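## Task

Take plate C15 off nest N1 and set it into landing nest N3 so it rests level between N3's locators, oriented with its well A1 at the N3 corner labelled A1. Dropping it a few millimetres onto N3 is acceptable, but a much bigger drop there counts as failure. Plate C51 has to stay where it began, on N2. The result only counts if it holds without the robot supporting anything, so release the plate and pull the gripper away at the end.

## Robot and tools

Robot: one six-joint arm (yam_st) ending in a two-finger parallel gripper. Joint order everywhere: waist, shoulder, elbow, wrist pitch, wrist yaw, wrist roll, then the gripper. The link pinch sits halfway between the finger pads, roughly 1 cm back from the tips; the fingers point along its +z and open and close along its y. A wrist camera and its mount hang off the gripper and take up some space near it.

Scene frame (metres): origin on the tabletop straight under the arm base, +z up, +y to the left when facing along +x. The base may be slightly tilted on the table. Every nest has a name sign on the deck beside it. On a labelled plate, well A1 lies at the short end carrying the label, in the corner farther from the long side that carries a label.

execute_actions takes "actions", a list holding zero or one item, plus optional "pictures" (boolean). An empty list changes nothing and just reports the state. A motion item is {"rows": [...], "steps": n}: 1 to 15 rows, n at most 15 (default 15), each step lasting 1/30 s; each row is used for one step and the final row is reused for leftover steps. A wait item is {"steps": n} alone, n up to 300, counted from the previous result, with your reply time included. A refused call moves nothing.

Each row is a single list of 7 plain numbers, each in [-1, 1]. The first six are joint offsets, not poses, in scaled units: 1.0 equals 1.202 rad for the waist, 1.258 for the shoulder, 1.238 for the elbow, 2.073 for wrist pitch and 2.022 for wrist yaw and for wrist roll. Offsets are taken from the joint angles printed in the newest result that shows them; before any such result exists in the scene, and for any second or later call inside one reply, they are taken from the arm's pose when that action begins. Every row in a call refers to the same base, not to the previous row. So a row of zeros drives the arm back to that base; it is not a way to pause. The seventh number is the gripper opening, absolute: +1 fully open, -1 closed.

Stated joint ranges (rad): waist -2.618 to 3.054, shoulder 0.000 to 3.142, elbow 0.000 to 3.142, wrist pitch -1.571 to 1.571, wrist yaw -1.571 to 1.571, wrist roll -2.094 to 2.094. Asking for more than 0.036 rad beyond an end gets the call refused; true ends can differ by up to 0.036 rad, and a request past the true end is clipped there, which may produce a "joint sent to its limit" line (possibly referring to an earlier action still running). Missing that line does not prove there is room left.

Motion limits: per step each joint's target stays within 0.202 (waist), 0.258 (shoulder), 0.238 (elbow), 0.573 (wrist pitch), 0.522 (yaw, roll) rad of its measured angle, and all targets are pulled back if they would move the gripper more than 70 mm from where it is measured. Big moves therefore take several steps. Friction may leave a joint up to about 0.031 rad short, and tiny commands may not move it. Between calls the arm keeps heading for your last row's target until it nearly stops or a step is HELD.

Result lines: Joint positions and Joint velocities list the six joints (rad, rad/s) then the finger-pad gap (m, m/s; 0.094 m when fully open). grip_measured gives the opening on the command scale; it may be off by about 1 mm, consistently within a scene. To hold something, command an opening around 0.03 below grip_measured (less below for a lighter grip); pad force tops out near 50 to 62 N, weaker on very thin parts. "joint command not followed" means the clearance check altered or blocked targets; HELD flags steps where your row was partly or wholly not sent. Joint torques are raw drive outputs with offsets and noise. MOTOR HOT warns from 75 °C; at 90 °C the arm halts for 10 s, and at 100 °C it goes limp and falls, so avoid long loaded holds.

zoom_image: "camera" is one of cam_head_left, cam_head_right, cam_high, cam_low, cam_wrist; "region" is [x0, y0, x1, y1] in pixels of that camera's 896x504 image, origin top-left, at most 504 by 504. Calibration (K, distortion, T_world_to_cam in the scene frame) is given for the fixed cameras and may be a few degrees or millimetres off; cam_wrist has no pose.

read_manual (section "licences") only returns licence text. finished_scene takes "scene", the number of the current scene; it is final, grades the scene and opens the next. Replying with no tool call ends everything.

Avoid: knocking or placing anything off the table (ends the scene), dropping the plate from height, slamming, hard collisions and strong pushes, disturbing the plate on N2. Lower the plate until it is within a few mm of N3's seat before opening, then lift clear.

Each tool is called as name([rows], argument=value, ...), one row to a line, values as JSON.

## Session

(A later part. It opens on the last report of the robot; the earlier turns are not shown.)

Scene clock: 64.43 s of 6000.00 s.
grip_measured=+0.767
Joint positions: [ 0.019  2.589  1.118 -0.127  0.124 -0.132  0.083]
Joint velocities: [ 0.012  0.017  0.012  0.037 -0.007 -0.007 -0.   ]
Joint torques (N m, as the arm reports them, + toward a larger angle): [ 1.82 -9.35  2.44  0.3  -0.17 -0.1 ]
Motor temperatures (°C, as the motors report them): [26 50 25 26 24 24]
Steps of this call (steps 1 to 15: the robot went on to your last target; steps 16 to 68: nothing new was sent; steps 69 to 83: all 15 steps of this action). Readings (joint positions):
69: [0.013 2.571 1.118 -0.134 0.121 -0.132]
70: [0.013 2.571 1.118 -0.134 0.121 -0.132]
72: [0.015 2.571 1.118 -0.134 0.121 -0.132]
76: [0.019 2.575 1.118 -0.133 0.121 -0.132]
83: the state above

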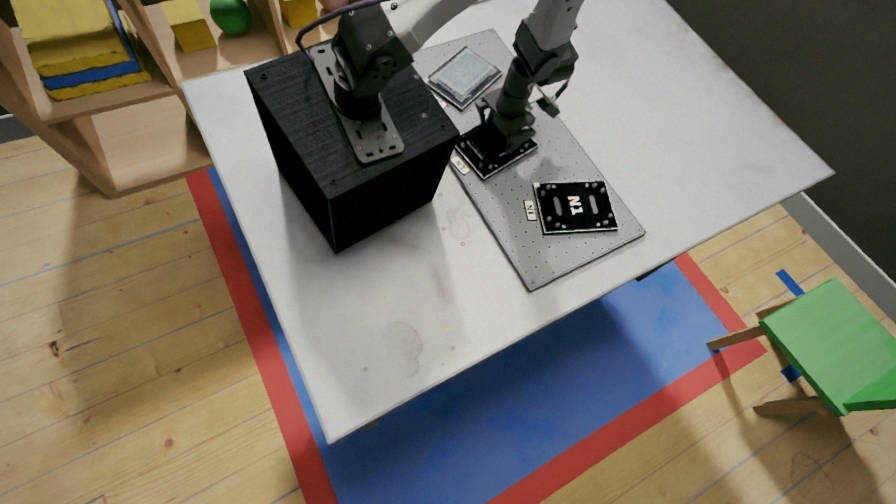

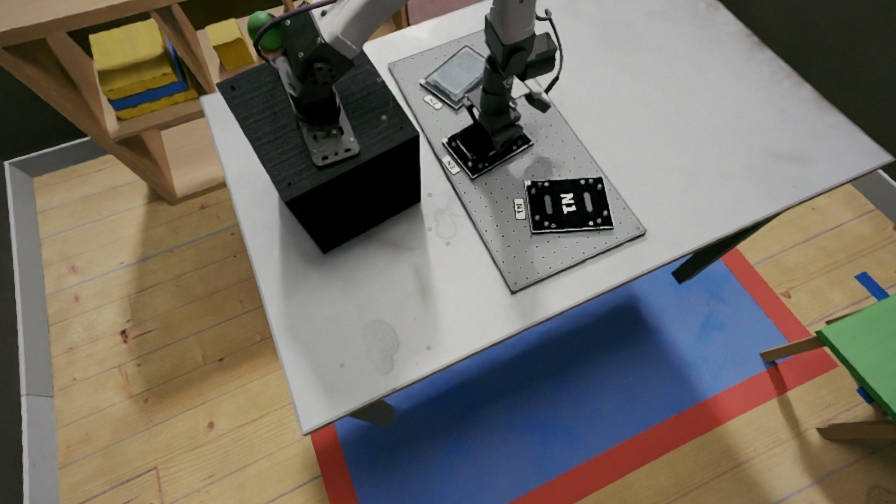

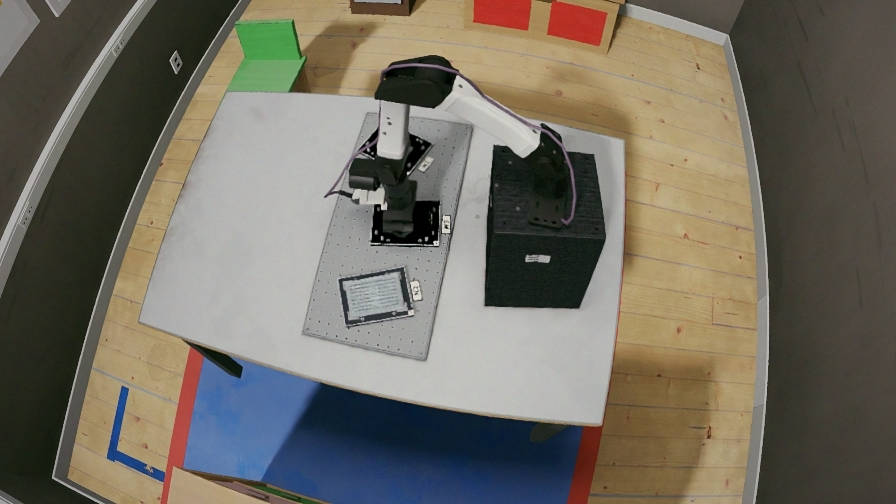

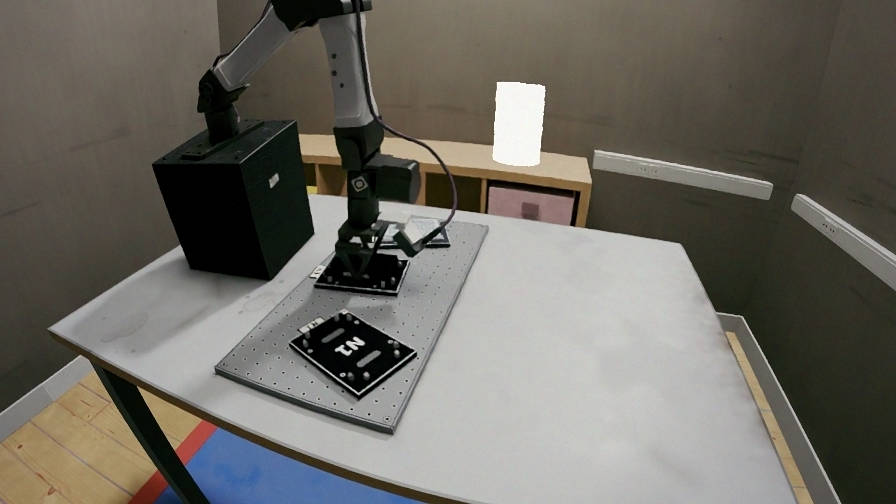

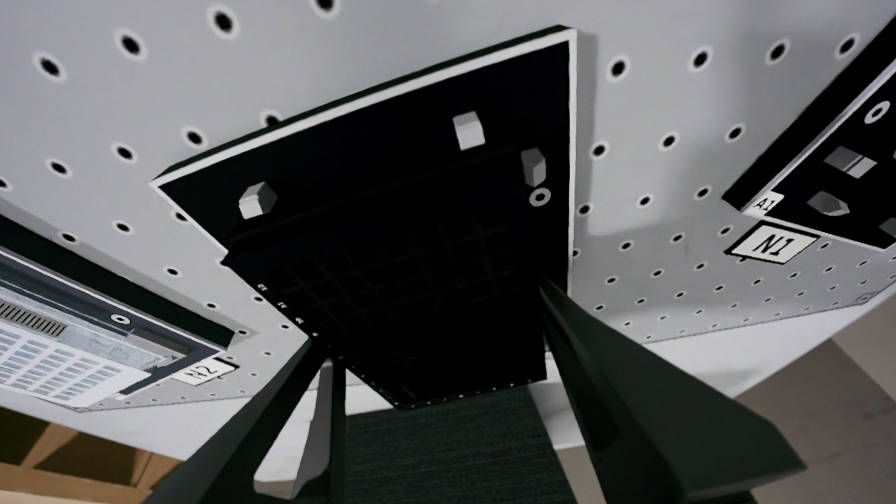

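execute_actions([
  {"rows":[[0,-0.015,0,0,0,0,0.73],[0,-0.028,0,0,0,0,0.73],[0,-0.036,0,0,0,0,0.73],[0,-0.036,0,0.002,0,0,0.73],[0,-0.036,0,0.004,0,0,0.73],[0,-0.036,0,0.006,0,0,0.73]]},
])

zoom_image(camera="cam_low", region=[300, 220, 430, 310])

Scene clock: 67.30 s of 6000.00 s.
grip_measured=+0.767
Joint positions: [ 0.019  2.576  1.118 -0.13   0.124 -0.132  0.083]
Joint velocities: [-0.007 -0.002 -0.002 -0.037  0.037  0.051 -0.   ]
Joint torques (N m, as the arm reports them, + toward a larger angle): [  1.11 -13.44   2.52   0.54  -0.09  -0.1 ]
Motor temperatures (°C, as the motors report them): [26 50 25 26 24 24]
Steps of this call (steps 1 to 15: the robot went on to your last target; steps 16 to 71: nothing new was sent; steps 72 to 86: all 15 steps of this action). Readings (joint positions):
72: [0.019 2.589 1.118 -0.127 0.124 -0.132]
73: [0.019 2.589 1.118 -0.127 0.124 -0.132]
75: [0.019 2.585 1.118 -0.127 0.124 -0.132]
79: [0.019 2.576 1.118 -0.130 0.124 -0.132]
86: the state above

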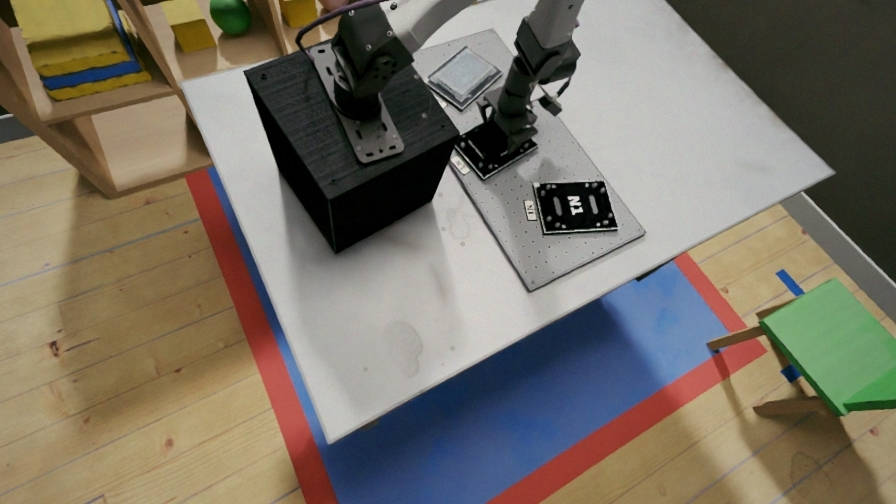

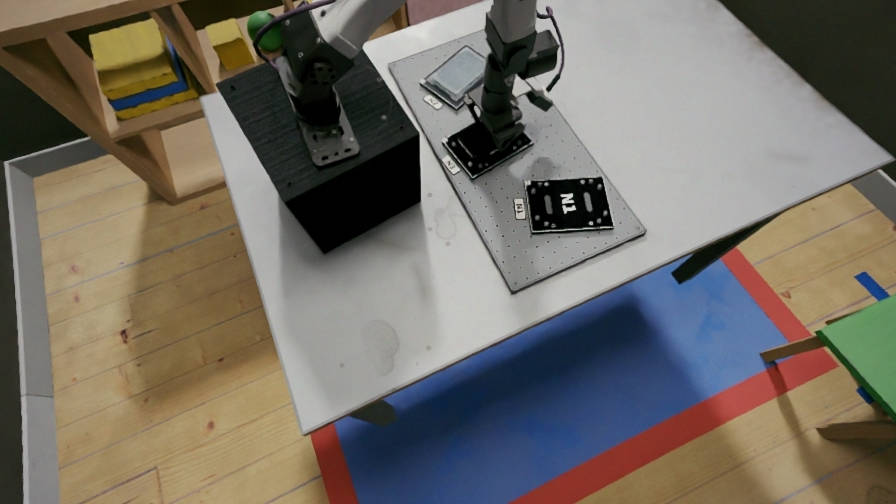

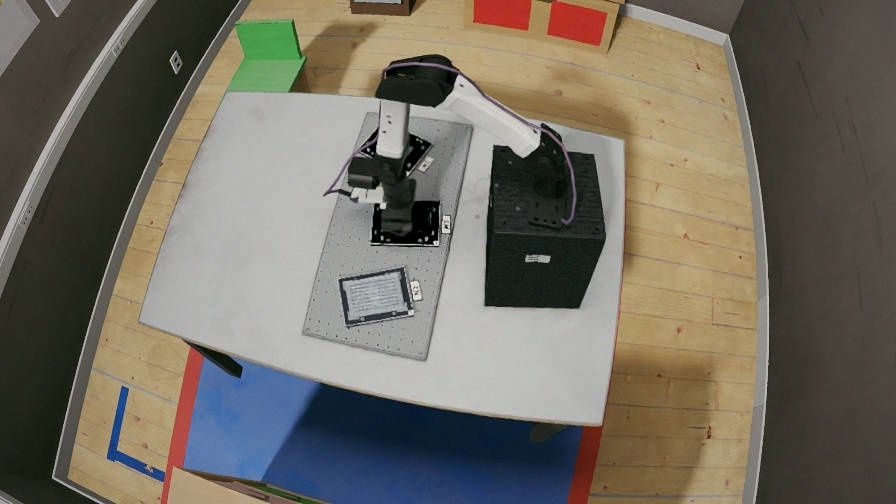

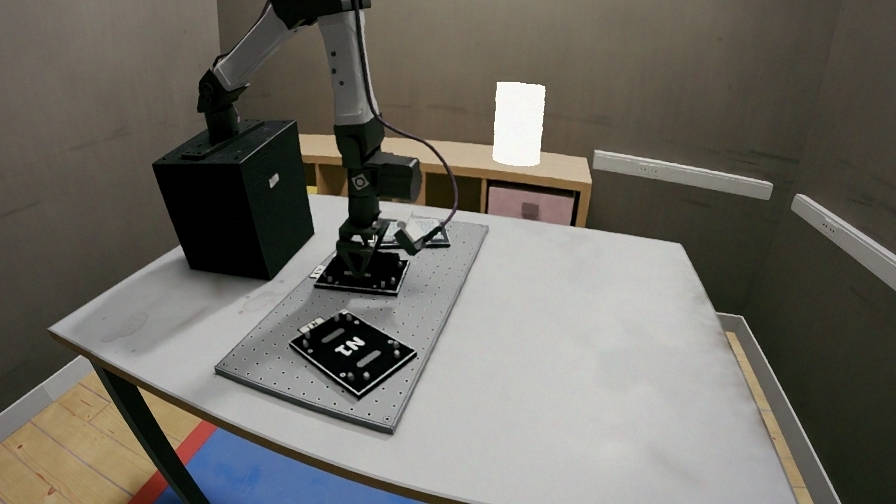

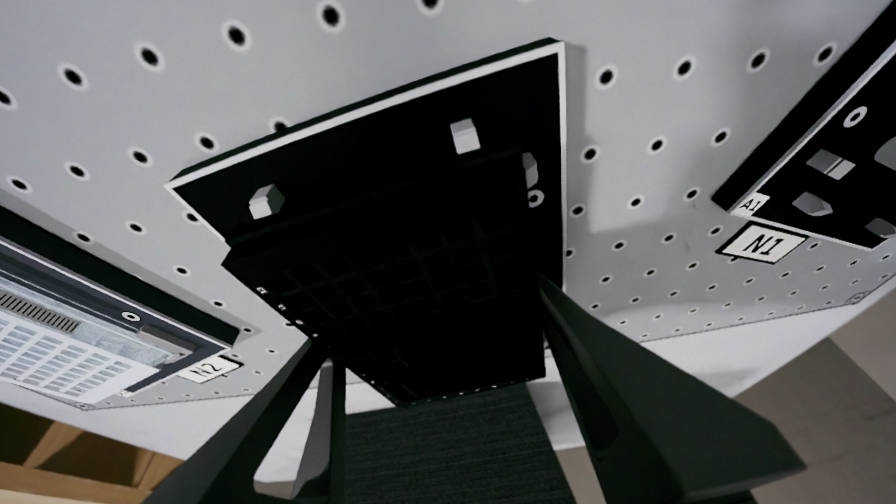

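Region (300, 220, 430, 310) of cam_low's 896x504 image, scaled by 3.877, with more detail than that image has; it fills the top 349 rows of this view, and the rest is white.

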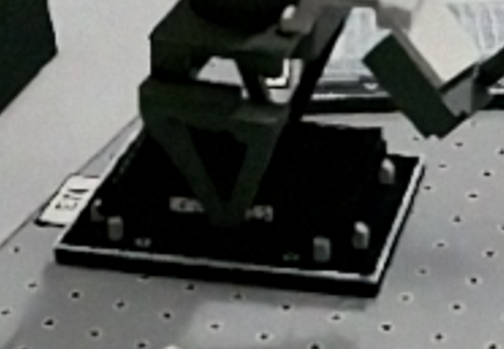

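execute_actions([
  {"rows":[[0,-0.01,0,0.003,0,0,0.73],[0,-0.01,0,0.005,0,0,0.73],[0,0,0,0.006,0,0,0.73],[0,0.008,0,0.006,0,0,0.73],[0,0.014,0,0.007,0,0,0.73],[0,0.018,0,0.008,0,0,0.73],[0,0.021,0,0.01,0,0,0.73],[0,0.024,0,0.012,0,0,0.73],[0,0.027,0,0.014,0,0,0.73]]},
])

zoom_image(camera="cam_low", region=[300, 220, 430, 310])

Scene clock: 69.77 s of 6000.00 s.
grip_measured=+0.767
Joint positions: [ 0.019  2.593  1.118 -0.116  0.124 -0.132  0.083]
Joint velocities: [-0.027  0.002 -0.002 -0.007 -0.022  0.066 -0.   ]
Joint torques (N m, as the arm reports them, + toward a larger angle): [ 1.05 -9.66  2.47  0.51 -0.06 -0.09]
Motor temperatures (°C, as the motors report them): [26 50 25 26 24 24]
Steps of this call (steps 1 to 15: the robot went on to your last target; steps 16 to 59: nothing new was sent; steps 60 to 74: all 15 steps of this action). Readings (joint positions):
60: [0.019 2.576 1.118 -0.131 0.124 -0.132]
61: [0.019 2.576 1.118 -0.131 0.124 -0.132]
63: [0.019 2.576 1.118 -0.131 0.124 -0.132]
67: [0.019 2.578 1.118 -0.130 0.124 -0.132]
74: the state above

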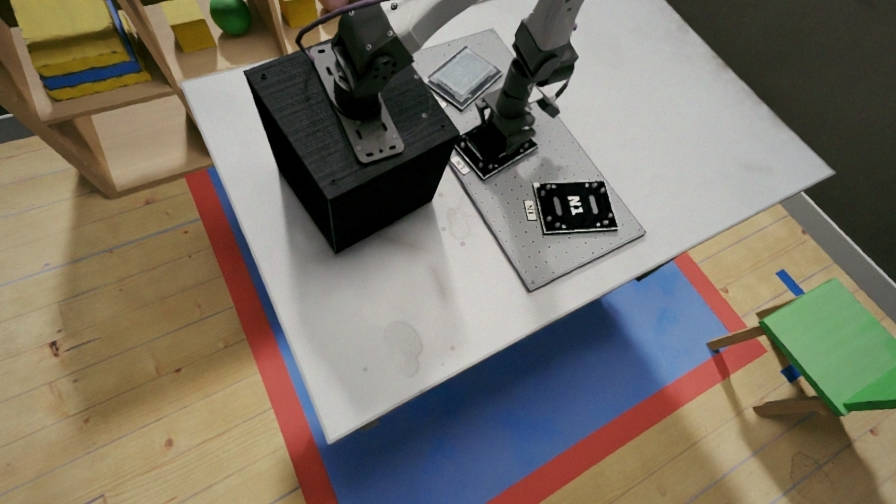

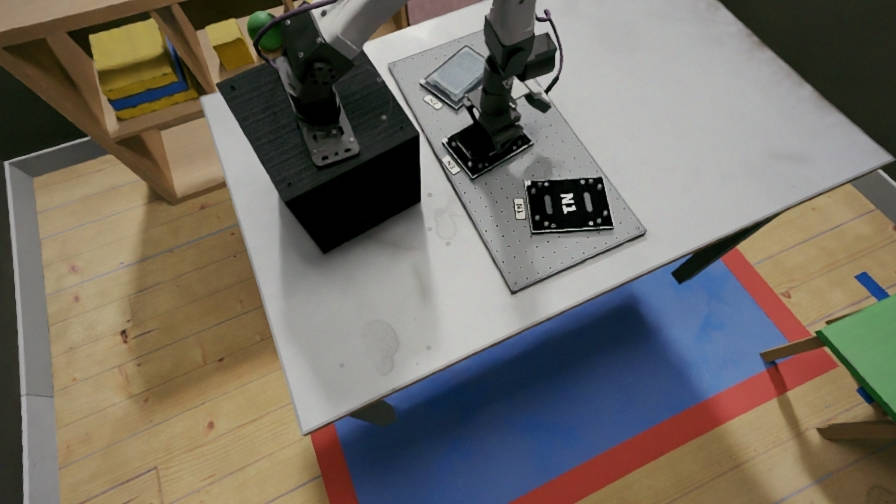

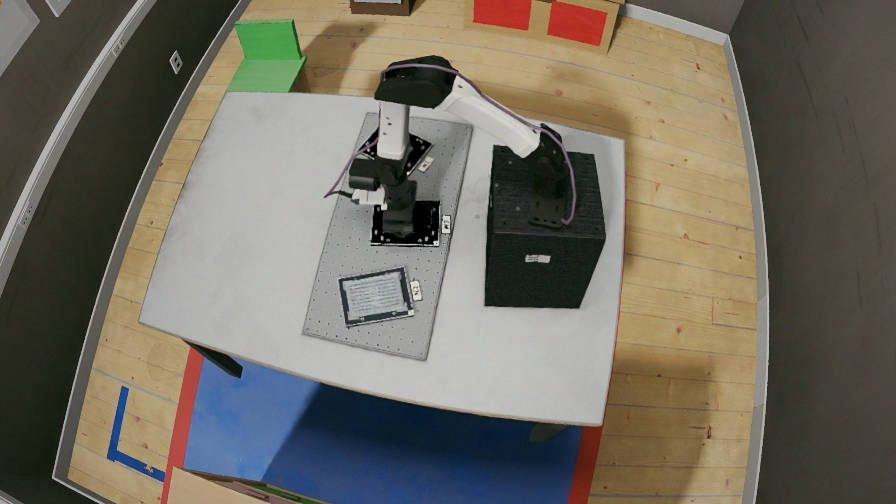

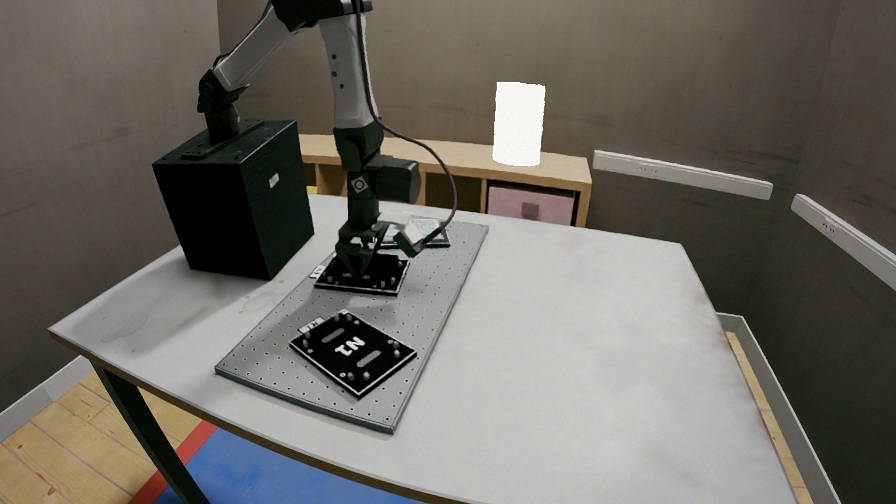

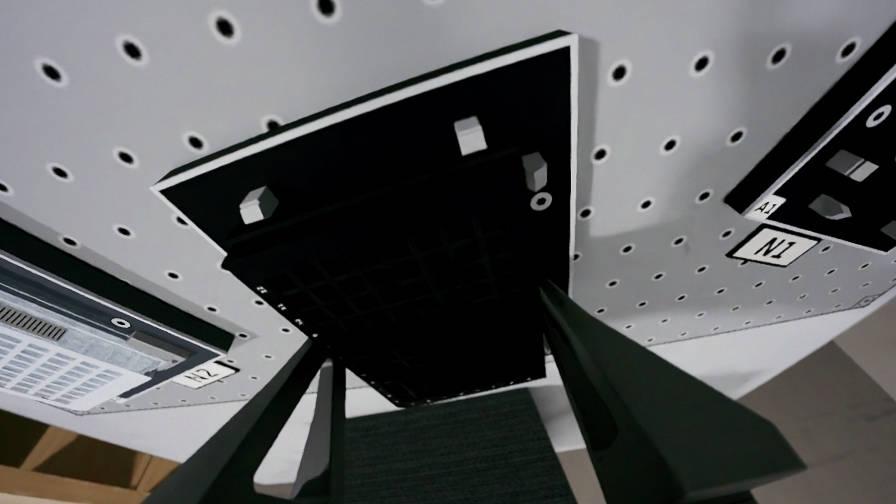

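Region (300, 220, 430, 310) of cam_low's 896x504 image, scaled by 3.877, with more detail than that image has; it fills the top 349 rows of this view, and the rest is white.

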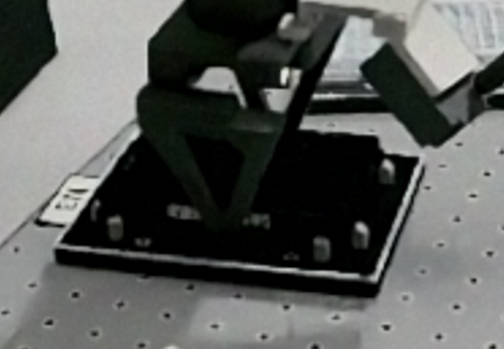

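execute_actions([
  {"rows":[[0,0,0,0.004,0,0,0.73],[0,0.005,0,0.007,0,0,0.73],[0,0.012,0,0.008,0,0,0.73],[0,0.02,0,0.009,0,0,0.73]],"steps":12},
])

zoom_image(camera="cam_low", region=[300,220,430,310])

zoom_image(camera="cam_head_left", region=[445,90,555,185])

Scene clock: 74.23 s of 6000.00 s.
grip_measured=+0.767
Joint positions: [ 0.019  2.593  1.118 -0.114  0.124 -0.132  0.083]
Joint velocities: [-0.007  0.002 -0.002  0.007 -0.022 -0.022 -0.001]
Joint torques (N m, as the arm reports them, + toward a larger angle): [ 1.13 -9.04  2.5   0.55 -0.1  -0.1 ]
Motor temperatures (°C, as the motors report them): [26 49 24 26 24 24]
Steps of this call (steps 1 to 15: the robot went on to your last target; steps 16 to 90: nothing new was sent; then 1.07 s passed at rest; steps 91 to 102: all 12 steps of this action). Readings (joint positions):
91: [0.019 2.593 1.118 -0.114 0.124 -0.132]
92: [0.019 2.593 1.118 -0.114 0.124 -0.132]
94: [0.019 2.593 1.118 -0.114 0.124 -0.132]
98: [0.019 2.593 1.118 -0.114 0.124 -0.132]
102: the state above

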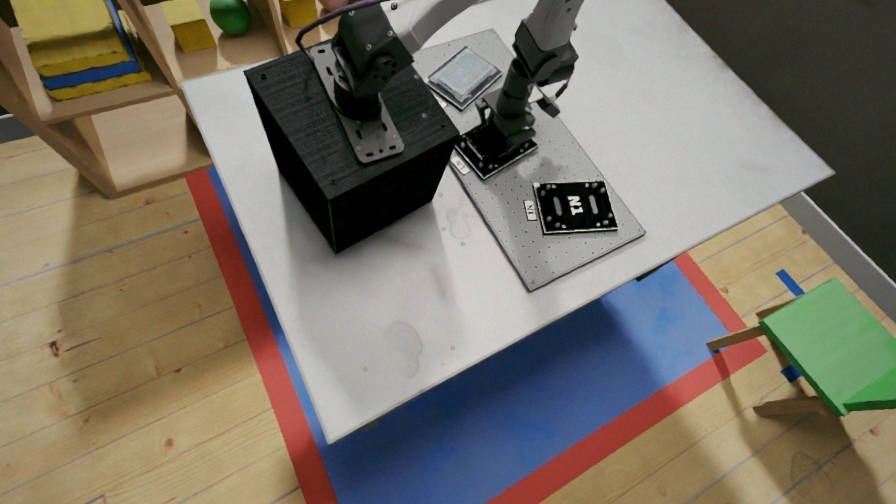

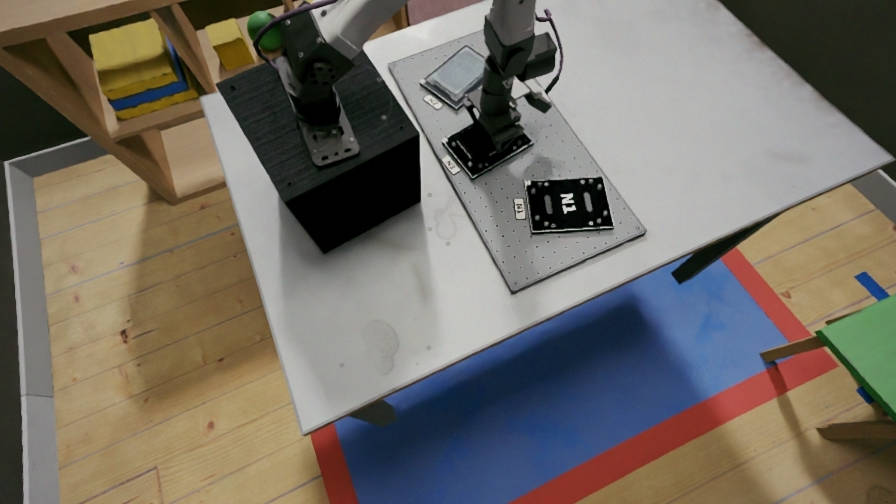

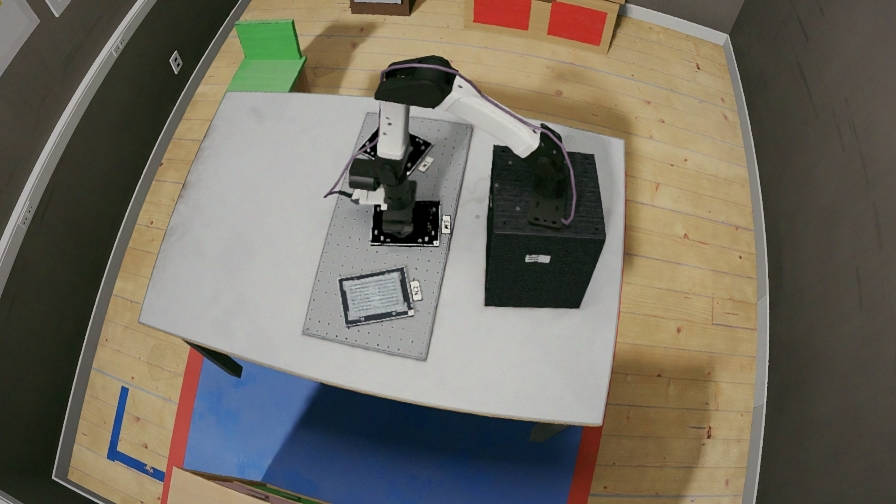

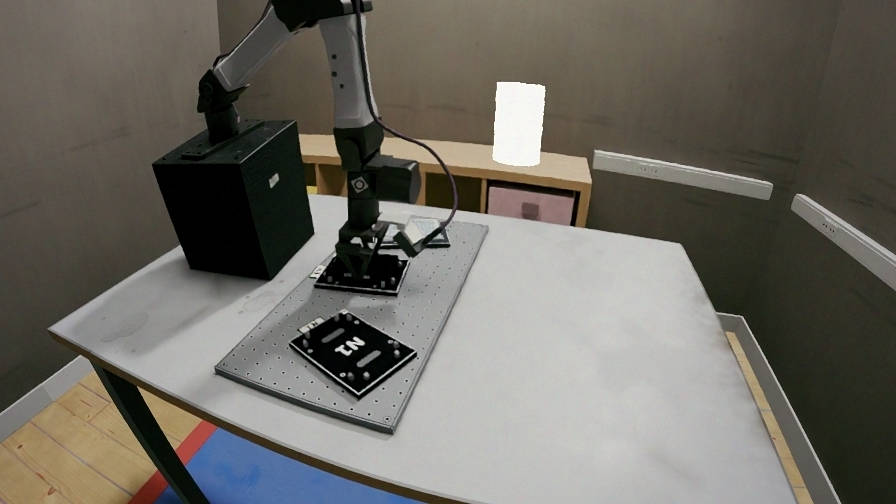

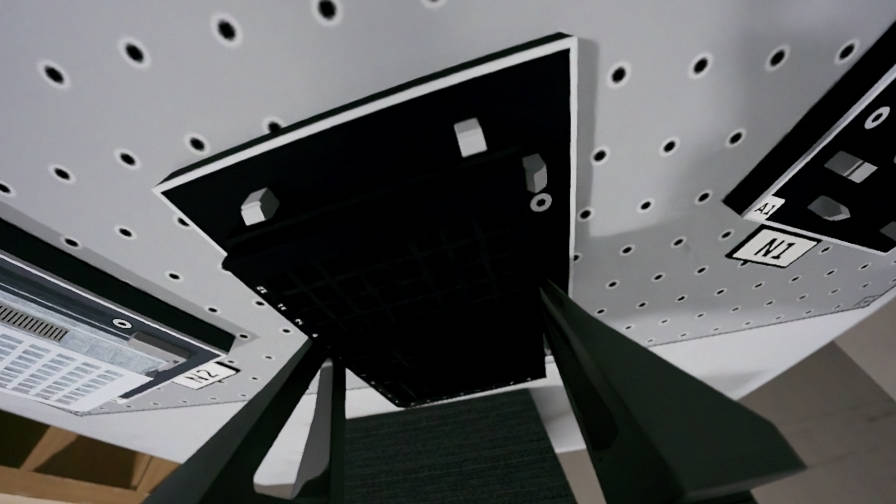

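Region (300, 220, 430, 310) of cam_low's 896x504 image, scaled by 3.877, with more detail than that image has; it fills the top 349 rows of this view, and the rest is white.

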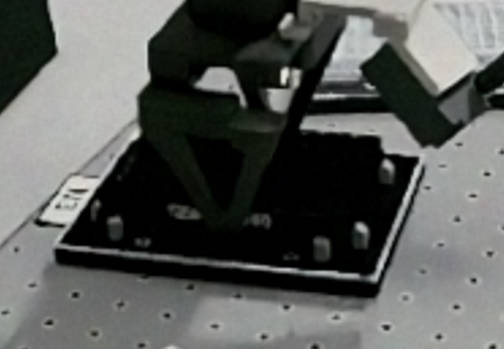

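Region (445, 90, 555, 185) of cam_head_left's 896x504 image, scaled by 4.582, with more detail than that image has; it fills the top 435 rows of this view, and the rest is white.

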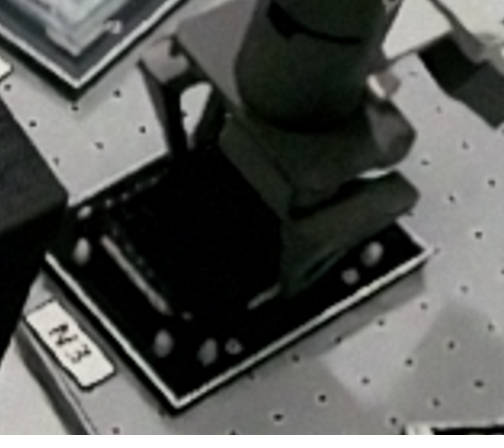

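execute_actions([
  {"rows":[[0,0,0,0.004,0,0,0.73],[0,0.004,0,0.007,0,0,0.73],[0,0.008,0,0.009,0,0,0.73],[0,0.012,0,0.009,0,0,0.73]],"steps":12},
])

zoom_image(camera="cam_low", region=[300,220,430,310])

Scene clock: 75.83 s of 6000.00 s.
grip_measured=+0.767
Joint positions: [ 0.019  2.593  1.118 -0.114  0.124 -0.132  0.083]
Joint velocities: [ 0.002 -0.007 -0.002  0.022  0.051  0.022  0.   ]
Joint torques (N m, as the arm reports them, + toward a larger angle): [ 1.12 -9.84  2.49  0.57 -0.1  -0.11]
Motor temperatures (°C, as the motors report them): [26 49 24 26 24 24]
Steps of this call (steps 1 to 15: the robot went on to your last target; steps 16 to 36: nothing new was sent; steps 37 to 48: all 12 steps of this action). Readings (joint positions):
37: [0.019 2.593 1.118 -0.114 0.124 -0.132]
38: [0.019 2.593 1.118 -0.114 0.124 -0.132]
40: [0.019 2.593 1.118 -0.114 0.124 -0.132]
44: [0.019 2.593 1.118 -0.114 0.124 -0.132]
48: the state above

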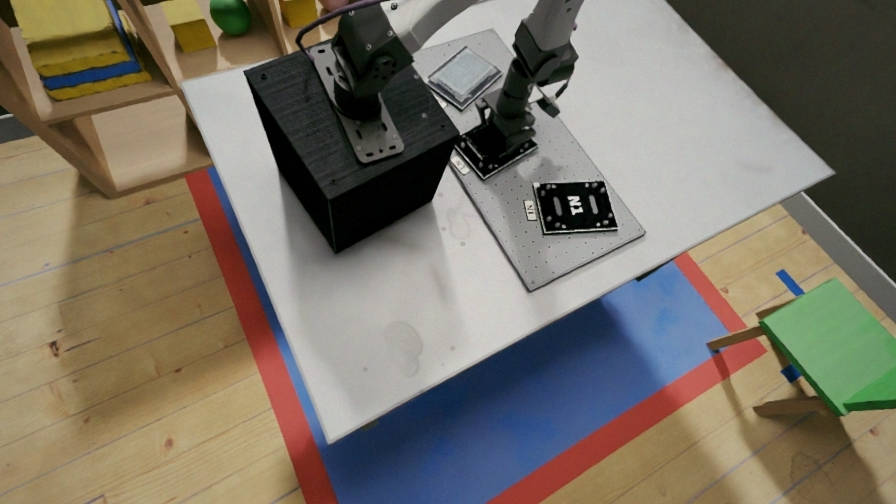

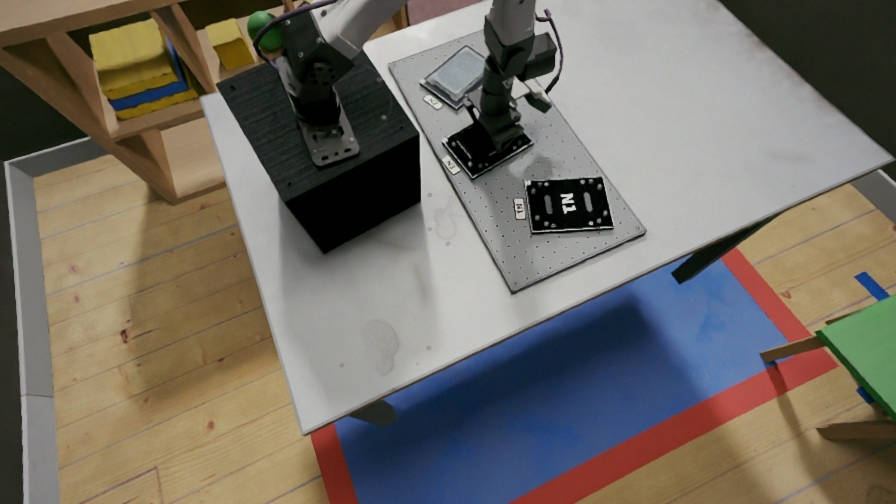

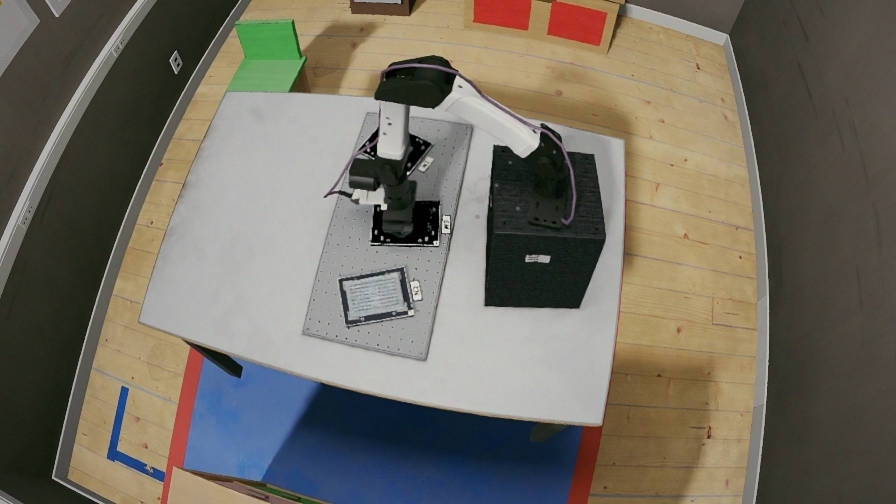

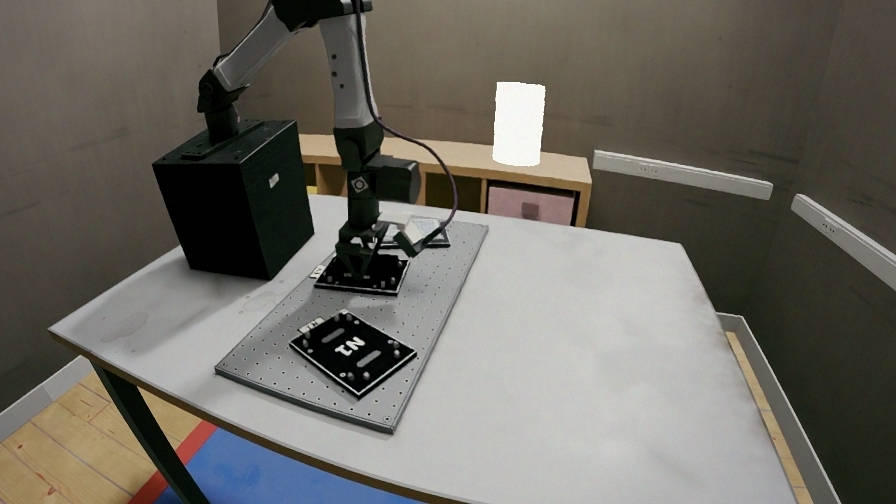

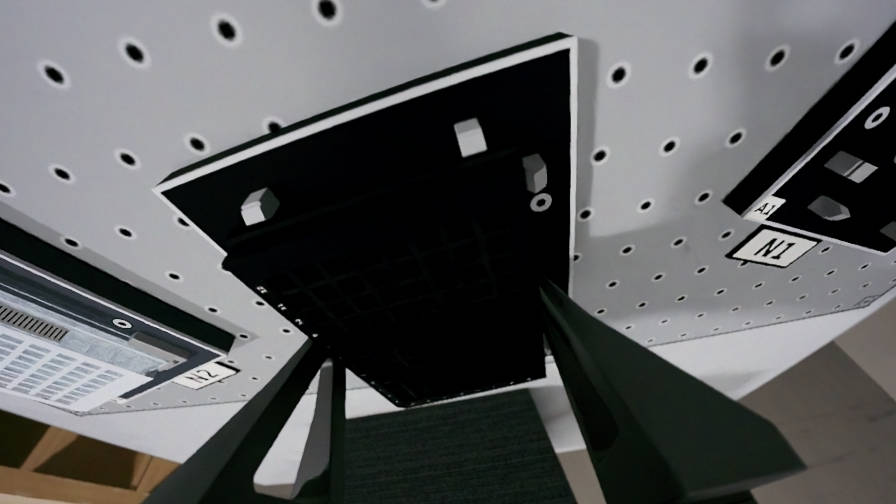

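Region (300, 220, 430, 310) of cam_low's 896x504 image, scaled by 3.877, with more detail than that image has; it fills the top 349 rows of this view, and the rest is white.

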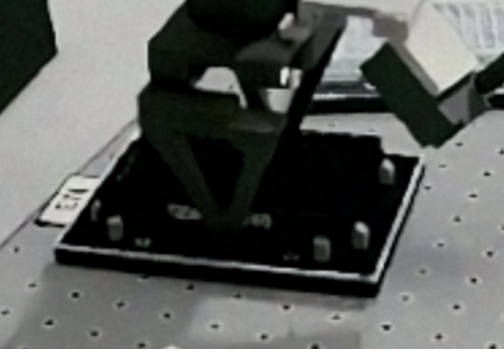

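Not moving; release and look.

execute_actions([
  {"rows":[[0,0,0,0,0,0,0.75],[0,0,0,0,0,0,0.77],[0,0,0,0,0,0,0.79],[0,0,0,0,0,0,0.82],[0,0,0,0,0,0,0.86],[0,0,0,0,0,0,0.92],[0,0,0,0,0,0,1.0]],"steps":12},
])

zoom_image(camera="cam_low", region=[300,220,430,310])

Scene clock: 77.07 s of 6000.00 s.
grip_measured=+1.000
Joint positions: [ 0.019  2.593  1.118 -0.114  0.124 -0.132  0.094]
Joint velocities: [-0.017 -0.017 -0.002 -0.051 -0.066  0.037  0.   ]
Joint torques (N m, as the arm reports them, + toward a larger angle): [  1.12 -11.08   2.4    0.38  -0.09  -0.1 ]
Motor temperatures (°C, as the motors report them): [26 49 24 26 24 24]
Steps of this call (steps 1 to 15: the robot went on to your last target; steps 16 to 25: nothing new was sent; steps 26 to 37: all 12 steps of this action). Readings (joint positions):
26: [0.019 2.593 1.118 -0.114 0.124 -0.132]
27: [0.019 2.593 1.118 -0.114 0.124 -0.132]
29: [0.019 2.593 1.118 -0.114 0.124 -0.132]
33: [0.019 2.593 1.118 -0.114 0.124 -0.132]
37: the state above

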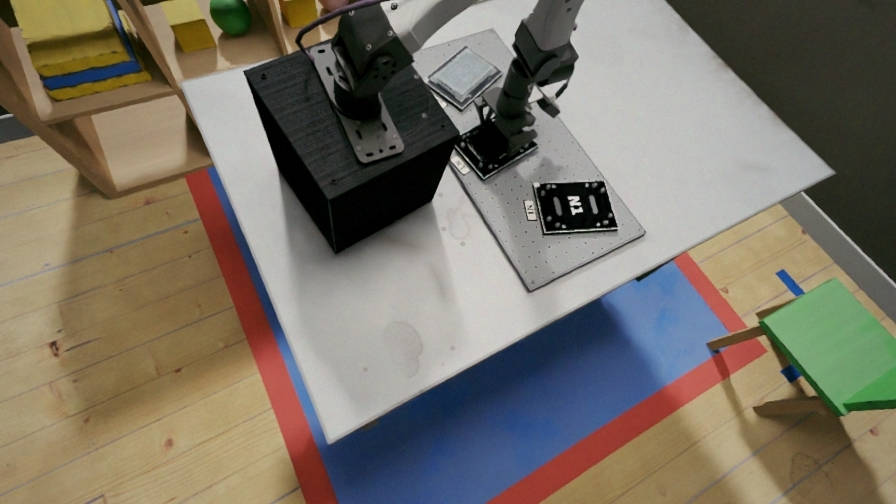

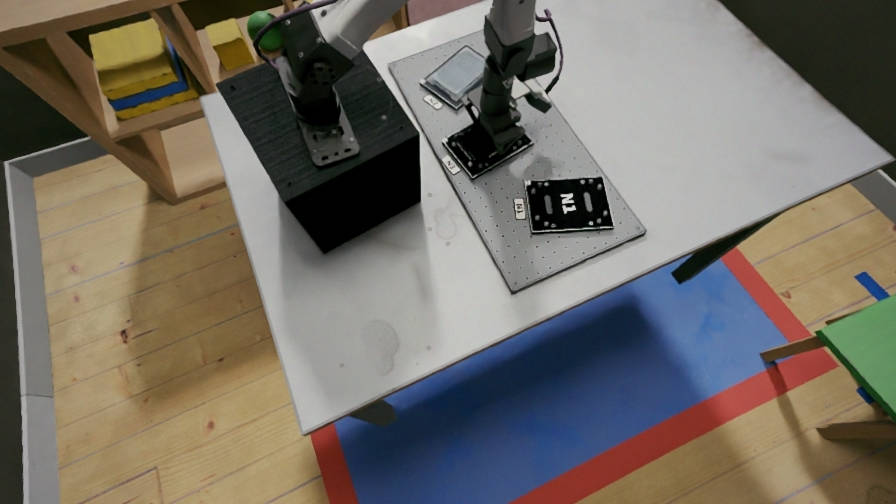

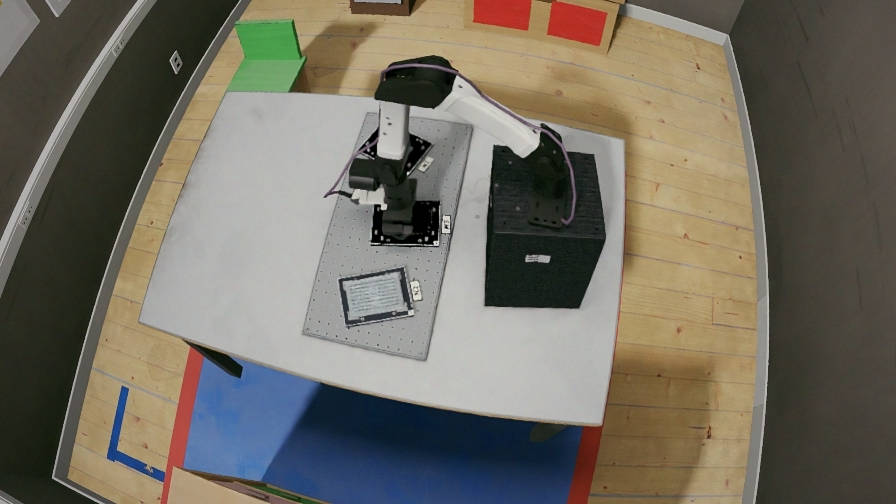

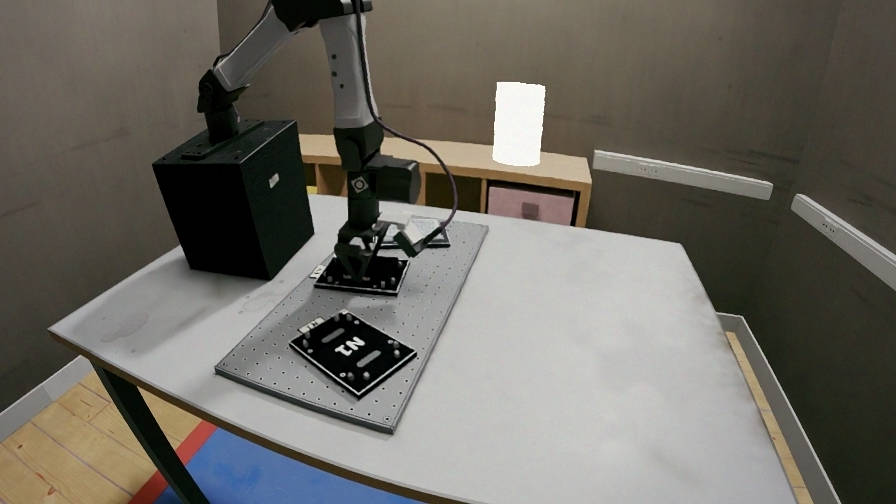

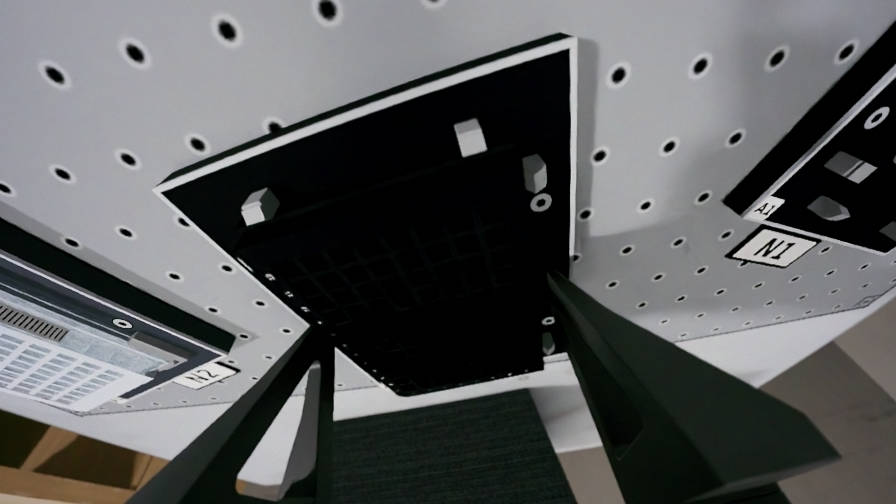

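Region (300, 220, 430, 310) of cam_low's 896x504 image, scaled by 3.877, with more detail than that image has; it fills the top 349 rows of this view, and the rest is white.

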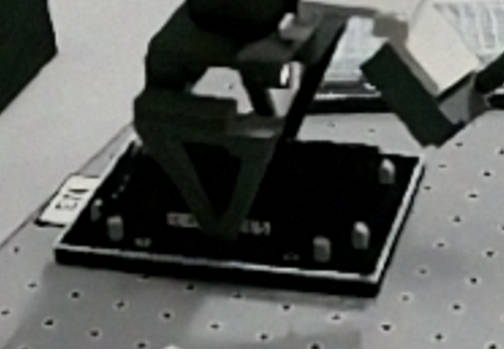

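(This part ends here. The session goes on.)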